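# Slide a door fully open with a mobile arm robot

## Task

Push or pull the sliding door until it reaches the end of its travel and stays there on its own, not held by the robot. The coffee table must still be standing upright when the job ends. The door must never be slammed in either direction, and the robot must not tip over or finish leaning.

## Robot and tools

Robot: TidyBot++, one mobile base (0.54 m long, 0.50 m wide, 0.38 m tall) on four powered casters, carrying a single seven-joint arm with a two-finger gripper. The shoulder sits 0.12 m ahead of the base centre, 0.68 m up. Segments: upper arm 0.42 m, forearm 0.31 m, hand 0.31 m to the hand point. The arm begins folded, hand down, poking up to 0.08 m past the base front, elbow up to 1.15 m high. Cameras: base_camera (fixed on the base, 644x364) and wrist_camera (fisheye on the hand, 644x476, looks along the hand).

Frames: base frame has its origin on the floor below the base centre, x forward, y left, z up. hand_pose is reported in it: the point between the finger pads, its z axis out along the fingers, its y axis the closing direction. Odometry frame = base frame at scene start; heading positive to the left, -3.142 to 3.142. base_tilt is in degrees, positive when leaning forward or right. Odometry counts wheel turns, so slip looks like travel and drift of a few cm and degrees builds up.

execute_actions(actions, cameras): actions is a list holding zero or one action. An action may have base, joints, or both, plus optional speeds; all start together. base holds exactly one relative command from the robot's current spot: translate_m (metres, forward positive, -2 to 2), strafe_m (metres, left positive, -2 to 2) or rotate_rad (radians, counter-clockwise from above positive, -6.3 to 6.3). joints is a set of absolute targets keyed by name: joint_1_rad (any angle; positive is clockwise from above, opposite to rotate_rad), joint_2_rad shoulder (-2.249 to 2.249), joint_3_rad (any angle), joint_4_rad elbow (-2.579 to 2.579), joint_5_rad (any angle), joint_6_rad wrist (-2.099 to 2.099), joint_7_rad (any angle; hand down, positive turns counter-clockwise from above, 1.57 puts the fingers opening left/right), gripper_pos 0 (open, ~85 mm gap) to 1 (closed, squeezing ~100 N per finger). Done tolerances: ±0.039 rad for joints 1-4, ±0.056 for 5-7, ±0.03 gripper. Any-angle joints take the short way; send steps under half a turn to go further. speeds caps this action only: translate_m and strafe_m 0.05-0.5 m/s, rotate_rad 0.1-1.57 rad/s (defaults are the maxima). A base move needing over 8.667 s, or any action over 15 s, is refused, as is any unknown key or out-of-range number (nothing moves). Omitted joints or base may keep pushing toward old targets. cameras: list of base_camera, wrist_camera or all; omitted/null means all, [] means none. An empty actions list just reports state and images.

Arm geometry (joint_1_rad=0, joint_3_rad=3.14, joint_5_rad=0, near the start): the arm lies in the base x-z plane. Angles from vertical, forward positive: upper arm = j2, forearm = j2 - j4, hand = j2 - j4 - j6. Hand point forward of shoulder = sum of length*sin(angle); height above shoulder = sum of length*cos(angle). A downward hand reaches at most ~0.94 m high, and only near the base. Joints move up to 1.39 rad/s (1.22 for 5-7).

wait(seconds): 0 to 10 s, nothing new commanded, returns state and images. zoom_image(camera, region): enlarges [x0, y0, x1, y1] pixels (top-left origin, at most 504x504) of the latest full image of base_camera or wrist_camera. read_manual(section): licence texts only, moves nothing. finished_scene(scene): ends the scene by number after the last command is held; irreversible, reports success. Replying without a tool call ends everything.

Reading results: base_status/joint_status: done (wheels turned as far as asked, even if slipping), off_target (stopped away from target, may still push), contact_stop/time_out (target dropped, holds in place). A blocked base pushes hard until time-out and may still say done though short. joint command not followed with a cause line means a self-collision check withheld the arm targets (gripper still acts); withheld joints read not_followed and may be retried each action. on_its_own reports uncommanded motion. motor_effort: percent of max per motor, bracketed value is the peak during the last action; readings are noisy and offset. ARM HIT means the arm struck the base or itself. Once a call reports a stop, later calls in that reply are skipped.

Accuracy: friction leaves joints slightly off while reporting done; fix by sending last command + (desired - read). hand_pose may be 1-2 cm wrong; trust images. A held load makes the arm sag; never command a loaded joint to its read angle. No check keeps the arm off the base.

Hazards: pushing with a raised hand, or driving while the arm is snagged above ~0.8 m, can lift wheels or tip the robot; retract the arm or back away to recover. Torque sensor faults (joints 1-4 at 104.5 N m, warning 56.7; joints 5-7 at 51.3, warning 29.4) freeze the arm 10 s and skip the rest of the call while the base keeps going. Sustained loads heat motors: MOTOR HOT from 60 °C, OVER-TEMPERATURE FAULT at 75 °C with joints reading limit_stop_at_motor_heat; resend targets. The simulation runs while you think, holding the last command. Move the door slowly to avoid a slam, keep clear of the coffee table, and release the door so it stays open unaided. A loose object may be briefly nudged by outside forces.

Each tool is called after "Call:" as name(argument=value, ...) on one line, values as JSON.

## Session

Call:
execute_actions(actions=[])

Scene clock: 0.00 s.
base_odometry: x=+0.000 y=+0.000 heading=+0.000 (m, m, rad; odometry frame)
base_tilt: forward=+0.6 right=+0.1 (deg)
base_status: not commanded
joint_positions: joint_1_rad=-0.045 joint_2_rad=-0.394 joint_3_rad=+3.136 joint_4_rad=-2.532 joint_5_rad=-0.008 joint_6_rad=-0.855 joint_7_rad=+1.553 gripper_pos=+0.000
joint_status: not commanded
motor_effort: joint_1_rad=+1 joint_2_rad=-1 joint_3_rad=+0 joint_4_rad=+22 joint_5_rad=+1 joint_6_rad=+3 joint_7_rad=-1 (%)
hand_pose: x=+0.2684 y=+0.0104 z=+0.5937 quat_wxyz=(-0.005, +0.997, +0.014, +0.074) (m; base frame)
pictures: base_camera, wrist_camera
camera_calibration (this result's frames):
wrist_camera: T_world_to_cam=[[0.0769601, -0.995651, -0.0525076, 0.0220851], [-0.982317, -0.0667036, -0.174942, 0.424972], [0.170678, 0.0650426, -0.983178, 0.675549], [0, 0, 0, 1]] pos_world=[0.300455, 0.00639666, 0.73969]
Images, in order (width x height): base_camera 644x364, wrist_camera 644x476.

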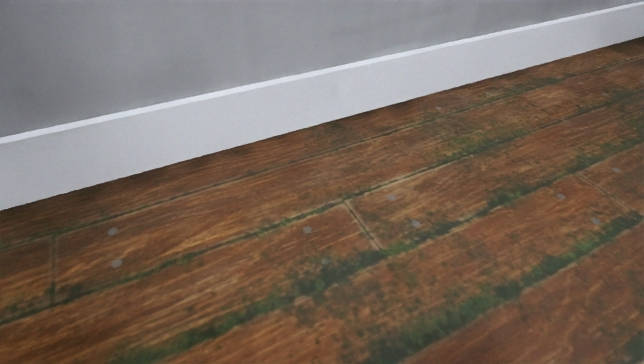

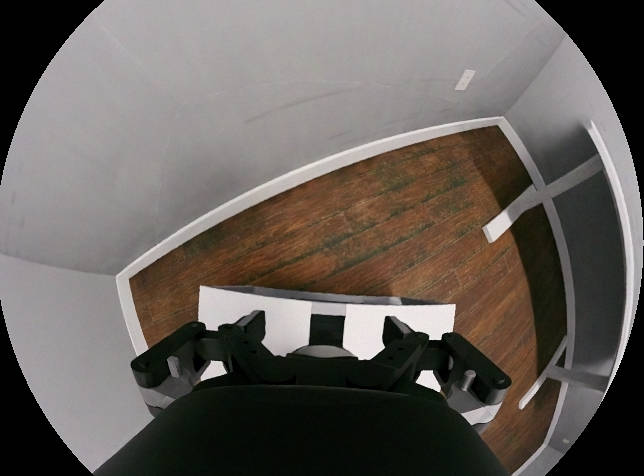

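Call:
execute_actions(actions=[{"joints":{"joint_6_rad":0.55,"joint_1_rad":2.0}}], cameras=["wrist_camera"])

Call:
execute_actions(actions=[{"joints":{"joint_1_rad":4.0}}], cameras=["wrist_camera"])

Scene clock: 6.17 s.
base_odometry: x=+0.000 y=+0.000 heading=+0.000 (m, m, rad; odometry frame)
base_tilt: forward=+0.7 right=+0.3 (deg)
base_status: not commanded
joint_positions: joint_1_rad=+1.989 joint_2_rad=-0.394 joint_3_rad=+3.136 joint_4_rad=-2.532 joint_5_rad=-0.008 joint_6_rad=+0.517 joint_7_rad=+1.553 gripper_pos=+0.000
joint_status: all done
motor_effort: joint_1_rad=+1(1) joint_2_rad=-5(5) joint_3_rad=+1(1) joint_4_rad=+24(23) joint_5_rad=+1(1) joint_6_rad=+9(10) joint_7_rad=-1(1) (%)
hand_pose: x=-0.0471 y=-0.3797 z=+0.8862 quat_wxyz=(+0.574, +0.388, -0.612, +0.382) (m; base frame)
pictures: wrist_camera
camera_calibration (this result's frames):
wrist_camera: T_world_to_cam=[[-0.934159, 0.356445, 0.0171424, 0.0773923], [-0.00767593, 0.0279558, -0.99958, 0.952821], [-0.356774, -0.933898, -0.0233791, -0.212377], [0, 0, 0, 1]] pos_world=[0.00383994, -0.252561, 0.946129]
Images, in order (width x height): wrist_camera 644x476.

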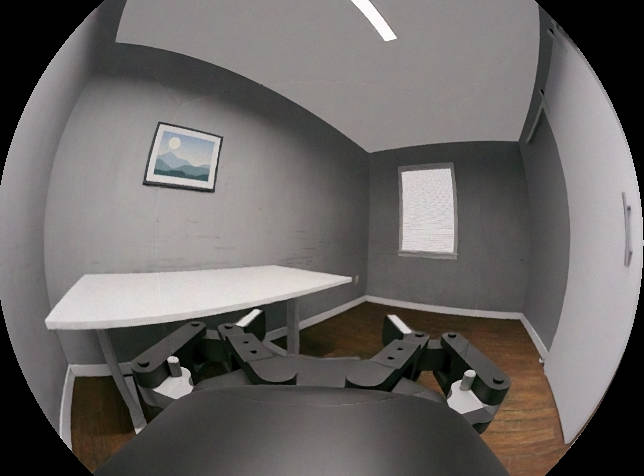

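Scene clock: 9.27 s.
base_odometry: x=+0.000 y=+0.000 heading=+0.000 (m, m, rad; odometry frame)
base_tilt: forward=+0.5 right=+0.2 (deg)
base_status: not commanded
joint_positions: joint_1_rad=+3.989 joint_2_rad=-0.394 joint_3_rad=+3.136 joint_4_rad=-2.532 joint_5_rad=-0.008 joint_6_rad=+0.517 joint_7_rad=+1.553 gripper_pos=+0.000
joint_status: all done
motor_effort: joint_1_rad=+1(1) joint_2_rad=-5(4) joint_3_rad=+0(1) joint_4_rad=+24(24) joint_5_rad=+1(1) joint_6_rad=+9(9) joint_7_rad=-1(1) (%)
hand_pose: x=-0.1572 y=+0.3090 z=+0.8862 quat_wxyz=(+0.632, -0.305, -0.657, -0.276) (m; base frame)
pictures: wrist_camera
camera_calibration (this result's frames):
wrist_camera: T_world_to_cam=[[0.712865, 0.701092, 0.0171423, -0.118603], [0.0286143, -0.00465429, -0.99958, 0.948503], [-0.700718, 0.713056, -0.0233791, -0.171448], [0, 0, 0, 1]] pos_world=[-0.062729, 0.209818, 0.946129]
Images, in order (width x height): wrist_camera 644x476.

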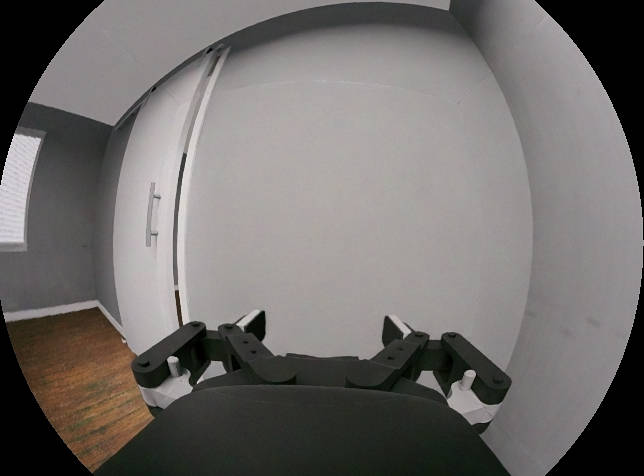

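Call:
execute_actions(actions=[{"base":{"rotate_rad":2.04},"joints":{"joint_1_rad":6.2}}], cameras=["wrist_camera"])

Call:
execute_actions(actions=[{"base":{"strafe_m":0.85},"joints":{"joint_1_rad":0.0}}])

Scene clock: 26.43 s.
base_odometry: x=+0.000 y=+0.000 heading=+2.039 (m, m, rad; odometry frame)
base_tilt: forward=+0.6 right=+0.3 (deg)
base_status: done
joint_positions: joint_1_rad=+6.189 joint_2_rad=-0.394 joint_3_rad=+3.136 joint_4_rad=-2.532 joint_5_rad=-0.008 joint_6_rad=+0.517 joint_7_rad=+1.553 gripper_pos=+0.000
joint_status: all done
motor_effort: joint_1_rad=+1(2) joint_2_rad=-5(6) joint_3_rad=+1(1) joint_4_rad=+24(24) joint_5_rad=+1(1) joint_6_rad=+9(9) joint_7_rad=-1(1) (%)
hand_pose: x=+0.5314 y=+0.0414 z=+0.8862 quat_wxyz=(+0.040, -0.724, -0.026, -0.688) (m; base frame)
pictures: wrist_camera
camera_calibration (this result's frames):
wrist_camera: T_world_to_cam=[[0.14727, -0.988948, 0.0171423, -0.0512976], [-0.0206018, -0.0203946, -0.99958, 0.95436], [0.988882, 0.146855, -0.0233776, -0.372511], [0, 0, 0, 1]] pos_world=[0.395586, 0.0234382, 0.946129]
Images, in order (width x height): wrist_camera 644x476.

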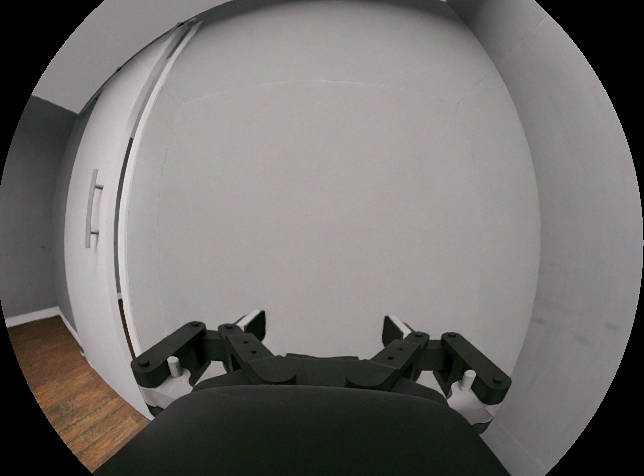

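Scene clock: 29.50 s.
base_odometry: x=-0.758 y=-0.385 heading=+2.040 (m, m, rad; odometry frame)
base_tilt: forward=+0.5 right=+0.2 (deg)
base_status: done
joint_positions: joint_1_rad=+6.276 joint_2_rad=-0.394 joint_3_rad=+3.136 joint_4_rad=-2.532 joint_5_rad=-0.008 joint_6_rad=+0.517 joint_7_rad=+1.553 gripper_pos=+0.000
joint_status: all done
motor_effort: joint_1_rad=+1(0) joint_2_rad=-5(5) joint_3_rad=+1(2) joint_4_rad=+24(24) joint_5_rad=+1(1) joint_6_rad=+10(9) joint_7_rad=-1(1) (%)
hand_pose: x=+0.5334 y=+0.0056 z=+0.8862 quat_wxyz=(+0.010, -0.724, +0.005, -0.689) (m; base frame)
pictures: base_camera, wrist_camera
camera_calibration (this result's frames):
wrist_camera: T_world_to_cam=[[0.0611325, -0.997982, 0.0171426, -0.0410475], [-0.0222818, -0.018535, -0.99958, 0.954559], [0.997881, 0.0607248, -0.02337, -0.373589], [0, 0, 0, 1]] pos_world=[0.396576, -0.000585856, 0.946131]
Images, in order (width x height): base_camera 644x364, wrist_camera 644x476.

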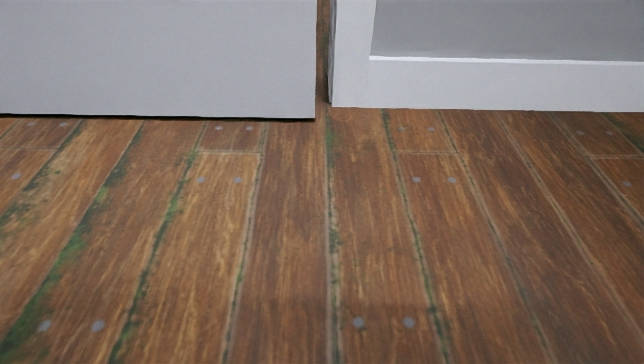

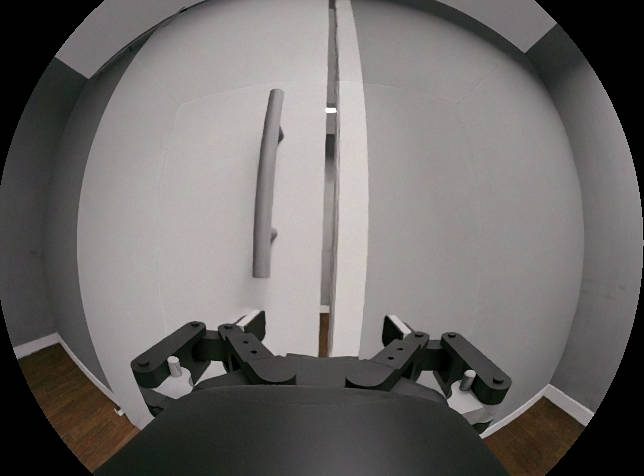

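Call:
execute_actions(actions=[{"base":{"strafe_m":0.1},"joints":{"joint_2_rad":-0.3,"joint_4_rad":-2.3,"joint_6_rad":0.4,"joint_1_rad":0.01}}])

Scene clock: 39.37 s.
base_odometry: x=-0.847 y=-0.430 heading=+2.041 (m, m, rad; odometry frame)
base_tilt: forward=+0.6 right=+0.2 (deg)
base_status: done
joint_positions: joint_1_rad=+6.280 joint_2_rad=-0.315 joint_3_rad=+3.136 joint_4_rad=-2.307 joint_5_rad=-0.008 joint_6_rad=+0.434 joint_7_rad=+1.553 gripper_pos=+0.000
joint_status: all done
motor_effort: joint_1_rad=+1(1) joint_2_rad=-9(9) joint_3_rad=+1(2) joint_4_rad=+25(25) joint_5_rad=+1(0) joint_6_rad=+9(9) joint_7_rad=-1(1) (%)
hand_pose: x=+0.5866 y=+0.0046 z=+0.9575 quat_wxyz=(+0.010, -0.702, +0.006, -0.712) (m; base frame)
pictures: base_camera, wrist_camera
camera_calibration (this result's frames):
wrist_camera: T_world_to_cam=[[0.0568337, -0.998193, 0.0195194, -0.0462098], [0.0402733, -0.017243, -0.99904, 0.989797], [0.997571, 0.0575653, 0.0392206, -0.484646], [0, 0, 0, 1]] pos_world=[0.446232, -0.00116044, 1.00876]
Images, in order (width x height): base_camera 644x364, wrist_camera 644x476.

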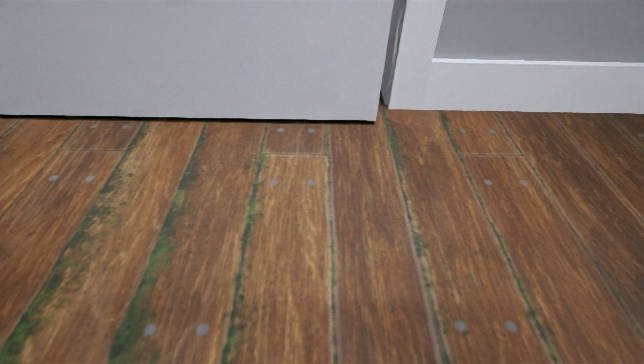

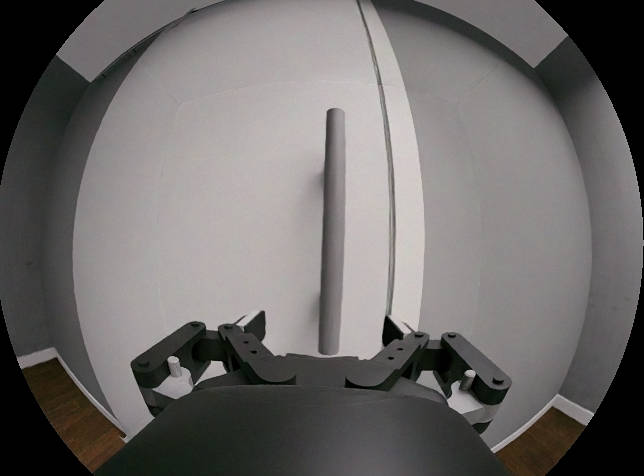

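Call:
execute_actions(actions=[{"base":{"translate_m":0.1},"speeds":{"translate_m":0.1}}], cameras=["wrist_camera"])

Call:
execute_actions(actions=[{"joints":{"gripper_pos":1.0}}], cameras=["wrist_camera"])

Scene clock: 45.83 s.
base_odometry: x=-0.893 y=-0.341 heading=+2.042 (m, m, rad; odometry frame)
base_tilt: forward=+0.6 right=+0.3 (deg)
base_status: done
joint_positions: joint_1_rad=+6.280 joint_2_rad=-0.308 joint_3_rad=+3.136 joint_4_rad=-2.307 joint_5_rad=-0.008 joint_6_rad=+0.433 joint_7_rad=+1.553 gripper_pos=+0.000
joint_status: not commanded
motor_effort: joint_1_rad=+1(0) joint_2_rad=-9(11) joint_3_rad=+0(1) joint_4_rad=+24(26) joint_5_rad=+1(1) joint_6_rad=+9(10) joint_7_rad=-1(1) (%)
hand_pose: x=+0.5887 y=+0.0043 z=+0.9538 quat_wxyz=(+0.010, -0.705, +0.007, -0.709) (m; base frame)
pictures: wrist_camera
camera_calibration (this result's frames):
wrist_camera: T_world_to_cam=[[0.056365, -0.998228, 0.0190677, -0.0458412], [0.0318346, -0.0172914, -0.999344, 0.991279], [0.997903, 0.056935, 0.0308036, -0.478756], [0, 0, 0, 1]] pos_world=[0.448778, -0.0013614, 1.00625]
Images, in order (width x height): wrist_camera 644x476.

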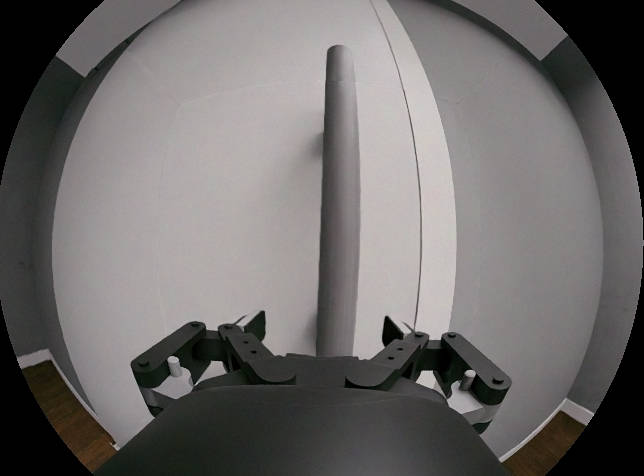

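Scene clock: 47.57 s.
base_odometry: x=-0.893 y=-0.341 heading=+2.041 (m, m, rad; odometry frame)
base_tilt: forward=+0.6 right=+0.2 (deg)
base_status: not commanded
joint_positions: joint_1_rad=+6.295 joint_2_rad=-0.308 joint_3_rad=+3.139 joint_4_rad=-2.307 joint_5_rad=-0.008 joint_6_rad=+0.432 joint_7_rad=+1.553 gripper_pos=+0.750
joint_status: gripper_pos off_target (ended at +0.750, target +1.000)
motor_effort: joint_1_rad=+4(9) joint_2_rad=-7(9) joint_3_rad=+4(9) joint_4_rad=+25(28) joint_5_rad=-1(5) joint_6_rad=+9(10) joint_7_rad=-1(1) (%)
hand_pose: x=+0.5886 y=-0.0036 z=+0.9536 quat_wxyz=(+0.004, -0.706, +0.013, -0.709) (m; base frame)
pictures: wrist_camera
camera_calibration (this result's frames):
wrist_camera: T_world_to_cam=[[0.0399628, -0.999029, 0.0185339, -0.043585], [0.03083, -0.0173071, -0.999375, 0.991571], [0.998725, 0.0405092, 0.0301084, -0.478051], [0, 0, 0, 1]] pos_world=[0.448613, -0.007016, 1.00615]
Images, in order (width x height): wrist_camera 644x476.

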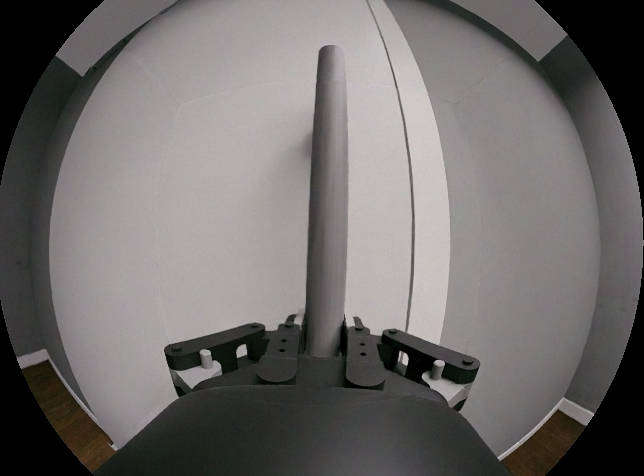

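Gripped. Slide.

Call:
execute_actions(actions=[{"base":{"strafe_m":0.4},"speeds":{"strafe_m":0.08}}])

Scene clock: 56.10 s.
base_odometry: x=-1.249 y=-0.523 heading=+2.041 (m, m, rad; odometry frame)
base_tilt: forward=+0.6 right=+0.2 (deg)
base_status: done
joint_positions: joint_1_rad=+6.304 joint_2_rad=-0.348 joint_3_rad=+3.150 joint_4_rad=-2.335 joint_5_rad=-0.008 joint_6_rad=+0.426 joint_7_rad=+1.553 gripper_pos=+0.750
joint_status: not commanded
motor_effort: joint_1_rad=+1(8) joint_2_rad=+5(11) joint_3_rad=+1(9) joint_4_rad=+35(35) joint_5_rad=+1(3) joint_6_rad=+11(11) joint_7_rad=-1(2) (%)
hand_pose: x=+0.5742 y=-0.0136 z=+0.9532 quat_wxyz=(-0.002, -0.703, +0.021, -0.710) (m; base frame)
pictures: base_camera, wrist_camera
camera_calibration (this result's frames):
wrist_camera: T_world_to_cam=[[0.0199737, -0.999689, 0.0149333, -0.0380776], [0.036035, -0.0142068, -0.99925, 0.988379], [0.999151, 0.0204968, 0.03574, -0.469131], [0, 0, 0, 1]] pos_world=[0.433877, -0.0144083, 1.00497]
Images, in order (width x height): base_camera 644x364, wrist_camera 644x476.

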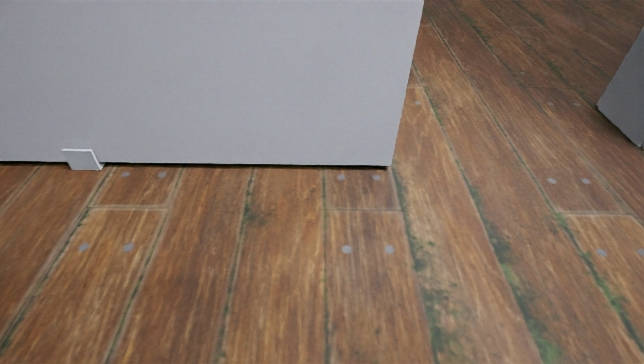

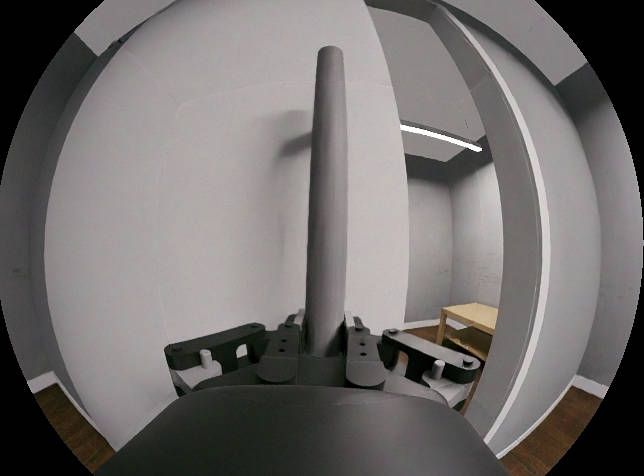

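Call:
execute_actions(actions=[{"base":{"translate_m":-0.04},"speeds":{"translate_m":0.05}}], cameras=[])

Call:
execute_actions(actions=[{"base":{"strafe_m":0.45},"speeds":{"strafe_m":0.08}}])

Scene clock: 66.40 s.
base_odometry: x=-1.231 y=-0.558 heading=+2.041 (m, m, rad; odometry frame)
base_tilt: forward=+0.6 right=+0.2 (deg)
base_status: done
joint_positions: joint_1_rad=+6.299 joint_2_rad=-0.254 joint_3_rad=+3.150 joint_4_rad=-2.260 joint_5_rad=-0.008 joint_6_rad=+0.426 joint_7_rad=+1.553 gripper_pos=+0.750
joint_status: not commanded
motor_effort: joint_1_rad=+1(3) joint_2_rad=-20(23) joint_3_rad=+1(3) joint_4_rad=+19(33) joint_5_rad=+0(0) joint_6_rad=+8(10) joint_7_rad=-1(1) (%)
hand_pose: x=+0.6096 y=-0.0119 z=+0.9539 quat_wxyz=(+0.000, -0.710, +0.019, -0.704) (m; base frame)
pictures: none
No camera images: the call's "cameras" was empty. Leave "cameras" out to get every camera's image.

Scene clock: 72.73 s.
base_odometry: x=-1.633 y=-0.762 heading=+2.042 (m, m, rad; odometry frame)
base_tilt: forward=+0.6 right=+0.3 (deg)
base_status: done
joint_positions: joint_1_rad=+6.297 joint_2_rad=-0.300 joint_3_rad=+3.145 joint_4_rad=-2.297 joint_5_rad=-0.008 joint_6_rad=+0.426 joint_7_rad=+1.553 gripper_pos=+0.750
joint_status: not commanded
motor_effort: joint_1_rad=+2(9) joint_2_rad=-6(20) joint_3_rad=+2(11) joint_4_rad=+27(27) joint_5_rad=+1(3) joint_6_rad=+10(9) joint_7_rad=+0(2) (%)
hand_pose: x=+0.5922 y=-0.0081 z=+0.9534 quat_wxyz=(+0.002, -0.707, +0.016, -0.707) (m; base frame)
pictures: base_camera, wrist_camera
camera_calibration (this result's frames):
wrist_camera: T_world_to_cam=[[0.0316589, -0.999365, 0.0163784, -0.0412814], [0.0257008, -0.0155673, -0.999548, 0.994414], [0.999168, 0.0320656, 0.0251916, -0.477147], [0, 0, 0, 1]] pos_world=[0.4525, -0.0104748, 1.00666]
Images, in order (width x height): base_camera 644x364, wrist_camera 644x476.

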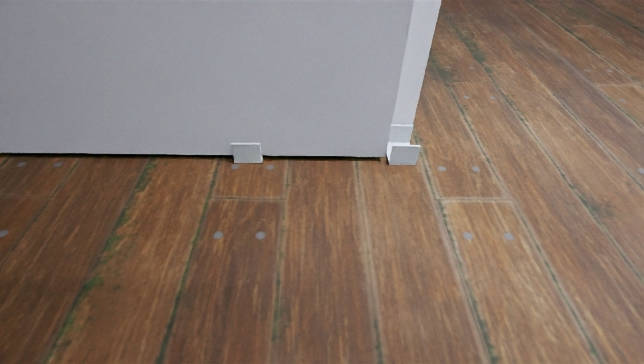

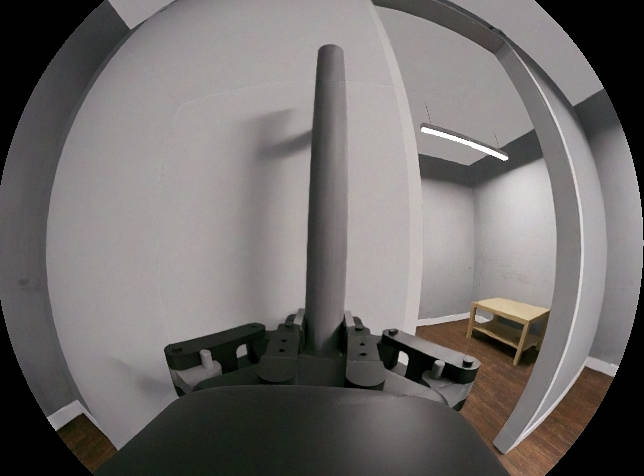

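Call:
execute_actions(actions=[{"base":{"strafe_m":0.12},"speeds":{"strafe_m":0.05}}])

Call:
execute_actions(actions=[{"base":{"strafe_m":0.07},"speeds":{"strafe_m":0.05}}])

Scene clock: 79.37 s.
base_odometry: x=-1.739 y=-0.817 heading=+2.042 (m, m, rad; odometry frame)
base_tilt: forward=+0.6 right=+0.2 (deg)
base_status: done
joint_positions: joint_1_rad=+6.340 joint_2_rad=-0.304 joint_3_rad=+3.183 joint_4_rad=-2.301 joint_5_rad=-0.008 joint_6_rad=+0.426 joint_7_rad=+1.553 gripper_pos=+0.750
joint_status: not commanded
motor_effort: joint_1_rad=-9(12) joint_2_rad=-10(11) joint_3_rad=-10(14) joint_4_rad=+23(28) joint_5_rad=+2(4) joint_6_rad=+8(10) joint_7_rad=-3(4) (%)
hand_pose: x=+0.5886 y=-0.0487 z=+0.9535 quat_wxyz=(-0.022, -0.706, +0.049, -0.707) (m; base frame)
pictures: base_camera, wrist_camera
camera_calibration (this result's frames):
wrist_camera: T_world_to_cam=[[-0.047971, -0.998838, 0.00462886, -0.0236044], [0.0263277, -0.00589699, -0.999636, 0.994136], [0.998502, -0.0478316, 0.02658, -0.477055], [0, 0, 0, 1]] pos_world=[0.449035, -0.0405329, 1.00656]
Images, in order (width x height): base_camera 644x364, wrist_camera 644x476.

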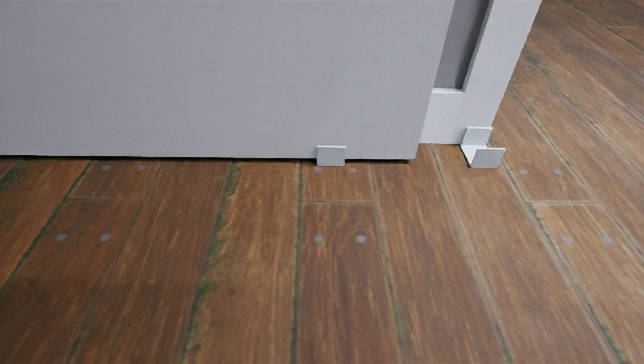

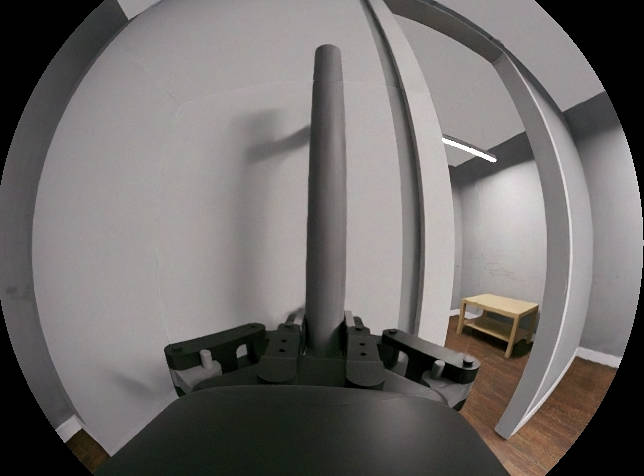

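Scene clock: 81.27 s.
base_odometry: x=-1.801 y=-0.848 heading=+2.041 (m, m, rad; odometry frame)
base_tilt: forward=+0.6 right=+0.3 (deg)
base_status: done
joint_positions: joint_1_rad=+6.403 joint_2_rad=-0.286 joint_3_rad=+3.252 joint_4_rad=-2.285 joint_5_rad=-0.010 joint_6_rad=+0.426 joint_7_rad=+1.553 gripper_pos=+0.750
joint_status: not commanded
motor_effort: joint_1_rad=-21(23) joint_2_rad=-14(16) joint_3_rad=-24(28) joint_4_rad=+22(26) joint_5_rad=+4(5) joint_6_rad=+9(10) joint_7_rad=-6(5) (%)
hand_pose: x=+0.5853 y=-0.1157 z=+0.9536 quat_wxyz=(-0.061, -0.701, +0.102, -0.703) (m; base frame)
pictures: base_camera, wrist_camera
camera_calibration (this result's frames):
wrist_camera: T_world_to_cam=[[-0.176853, -0.984106, -0.0160701, 0.00622924], [0.0258909, 0.0116702, -0.999597, 0.996149], [0.983897, -0.177198, 0.0234154, -0.480406], [0, 0, 0, 1]] pos_world=[0.44798, -0.0906219, 1.0071]
Images, in order (width x height): base_camera 644x364, wrist_camera 644x476.

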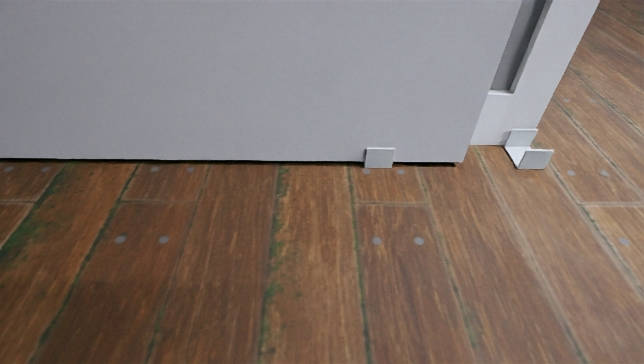

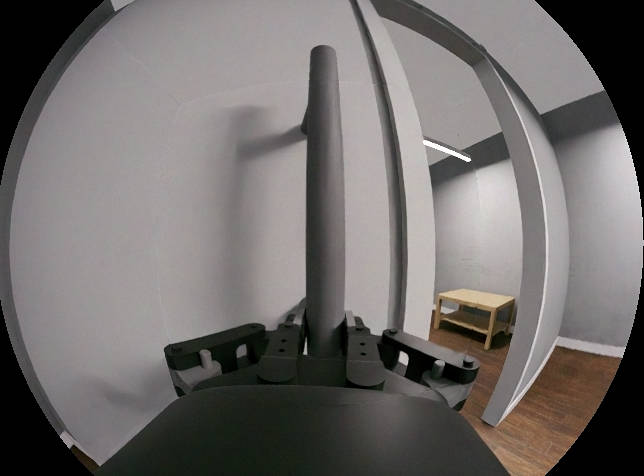

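At the stop.

Call:
execute_actions(actions=[{"base":{"strafe_m":-0.08},"speeds":{"strafe_m":0.05}}], cameras=[])

Call:
execute_actions(actions=[{"joints":{"gripper_pos":0.0}}], cameras=[])

Call:
execute_actions(actions=[{"base":{"translate_m":-0.15}}])

Scene clock: 93.13 s.
base_odometry: x=-1.730 y=-0.812 heading=+2.041 (m, m, rad; odometry frame)
base_tilt: forward=+0.5 right=+0.3 (deg)
base_status: done
joint_positions: joint_1_rad=+6.326 joint_2_rad=-0.307 joint_3_rad=+3.174 joint_4_rad=-2.303 joint_5_rad=-0.010 joint_6_rad=+0.425 joint_7_rad=+1.553 gripper_pos=+0.750
joint_status: not commanded
motor_effort: joint_1_rad=-6(20) joint_2_rad=-6(15) joint_3_rad=-6(23) joint_4_rad=+26(29) joint_5_rad=+4(5) joint_6_rad=+9(11) joint_7_rad=-1(5) (%)
hand_pose: x=+0.5883 y=-0.0373 z=+0.9531 quat_wxyz=(-0.015, -0.706, +0.040, -0.707) (m; base frame)
pictures: none
No camera images: the call's "cameras" was empty. Leave "cameras" out to get every camera's image.

Scene clock: 94.23 s.
base_odometry: x=-1.730 y=-0.812 heading=+2.041 (m, m, rad; odometry frame)
base_tilt: forward=+0.6 right=+0.3 (deg)
base_status: not commanded
joint_positions: joint_1_rad=+6.303 joint_2_rad=-0.305 joint_3_rad=+3.154 joint_4_rad=-2.302 joint_5_rad=-0.010 joint_6_rad=+0.425 joint_7_rad=+1.553 gripper_pos=+0.000
joint_status: all done
motor_effort: joint_1_rad=+1(5) joint_2_rad=-9(10) joint_3_rad=+0(6) joint_4_rad=+25(26) joint_5_rad=+1(4) joint_6_rad=+9(10) joint_7_rad=-1(2) (%)
hand_pose: x=+0.5901 y=-0.0160 z=+0.9529 quat_wxyz=(-0.002, -0.707, +0.024, -0.707) (m; base frame)
pictures: none
No camera images: the call's "cameras" was empty. Leave "cameras" out to get every camera's image.

Scene clock: 95.70 s.
base_odometry: x=-1.662 y=-0.946 heading=+2.041 (m, m, rad; odometry frame)
base_tilt: forward=+0.5 right=+0.2 (deg)
base_status: done
joint_positions: joint_1_rad=+6.303 joint_2_rad=-0.306 joint_3_rad=+3.154 joint_4_rad=-2.302 joint_5_rad=-0.010 joint_6_rad=+0.425 joint_7_rad=+1.553 gripper_pos=+0.000
joint_status: not commanded
motor_effort: joint_1_rad=+1(1) joint_2_rad=-9(11) joint_3_rad=-1(1) joint_4_rad=+25(26) joint_5_rad=+1(1) joint_6_rad=+9(10) joint_7_rad=-1(1) (%)
hand_pose: x=+0.5899 y=-0.0159 z=+0.9534 quat_wxyz=(-0.002, -0.707, +0.024, -0.707) (m; base frame)
pictures: base_camera, wrist_camera
camera_calibration (this result's frames):
wrist_camera: T_world_to_cam=[[0.016245, -0.999806, 0.0111752, -0.0349375], [0.0265905, -0.0107407, -0.999589, 0.99395], [0.999514, 0.0165354, 0.0264108, -0.476156], [0, 0, 0, 1]] pos_world=[0.450063, -0.0163815, 1.00651]
Images, in order (width x height): base_camera 644x364, wrist_camera 644x476.

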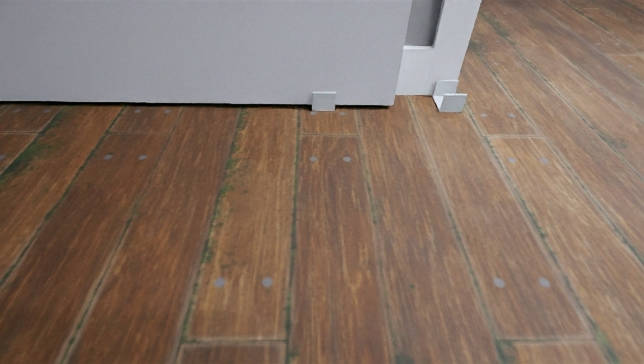

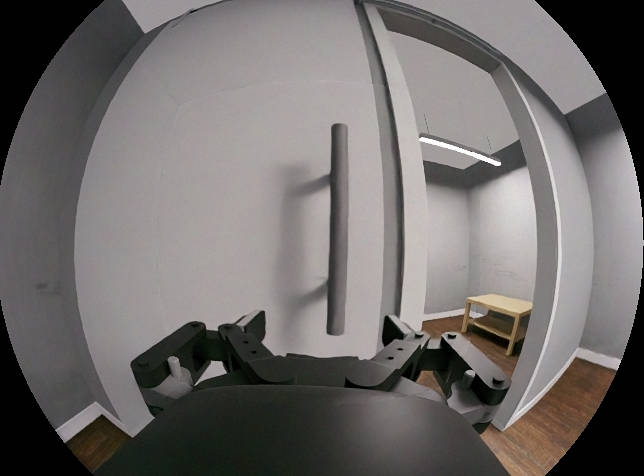

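Call:
finished_scene(scene=2)

The scene is finished: the task was done.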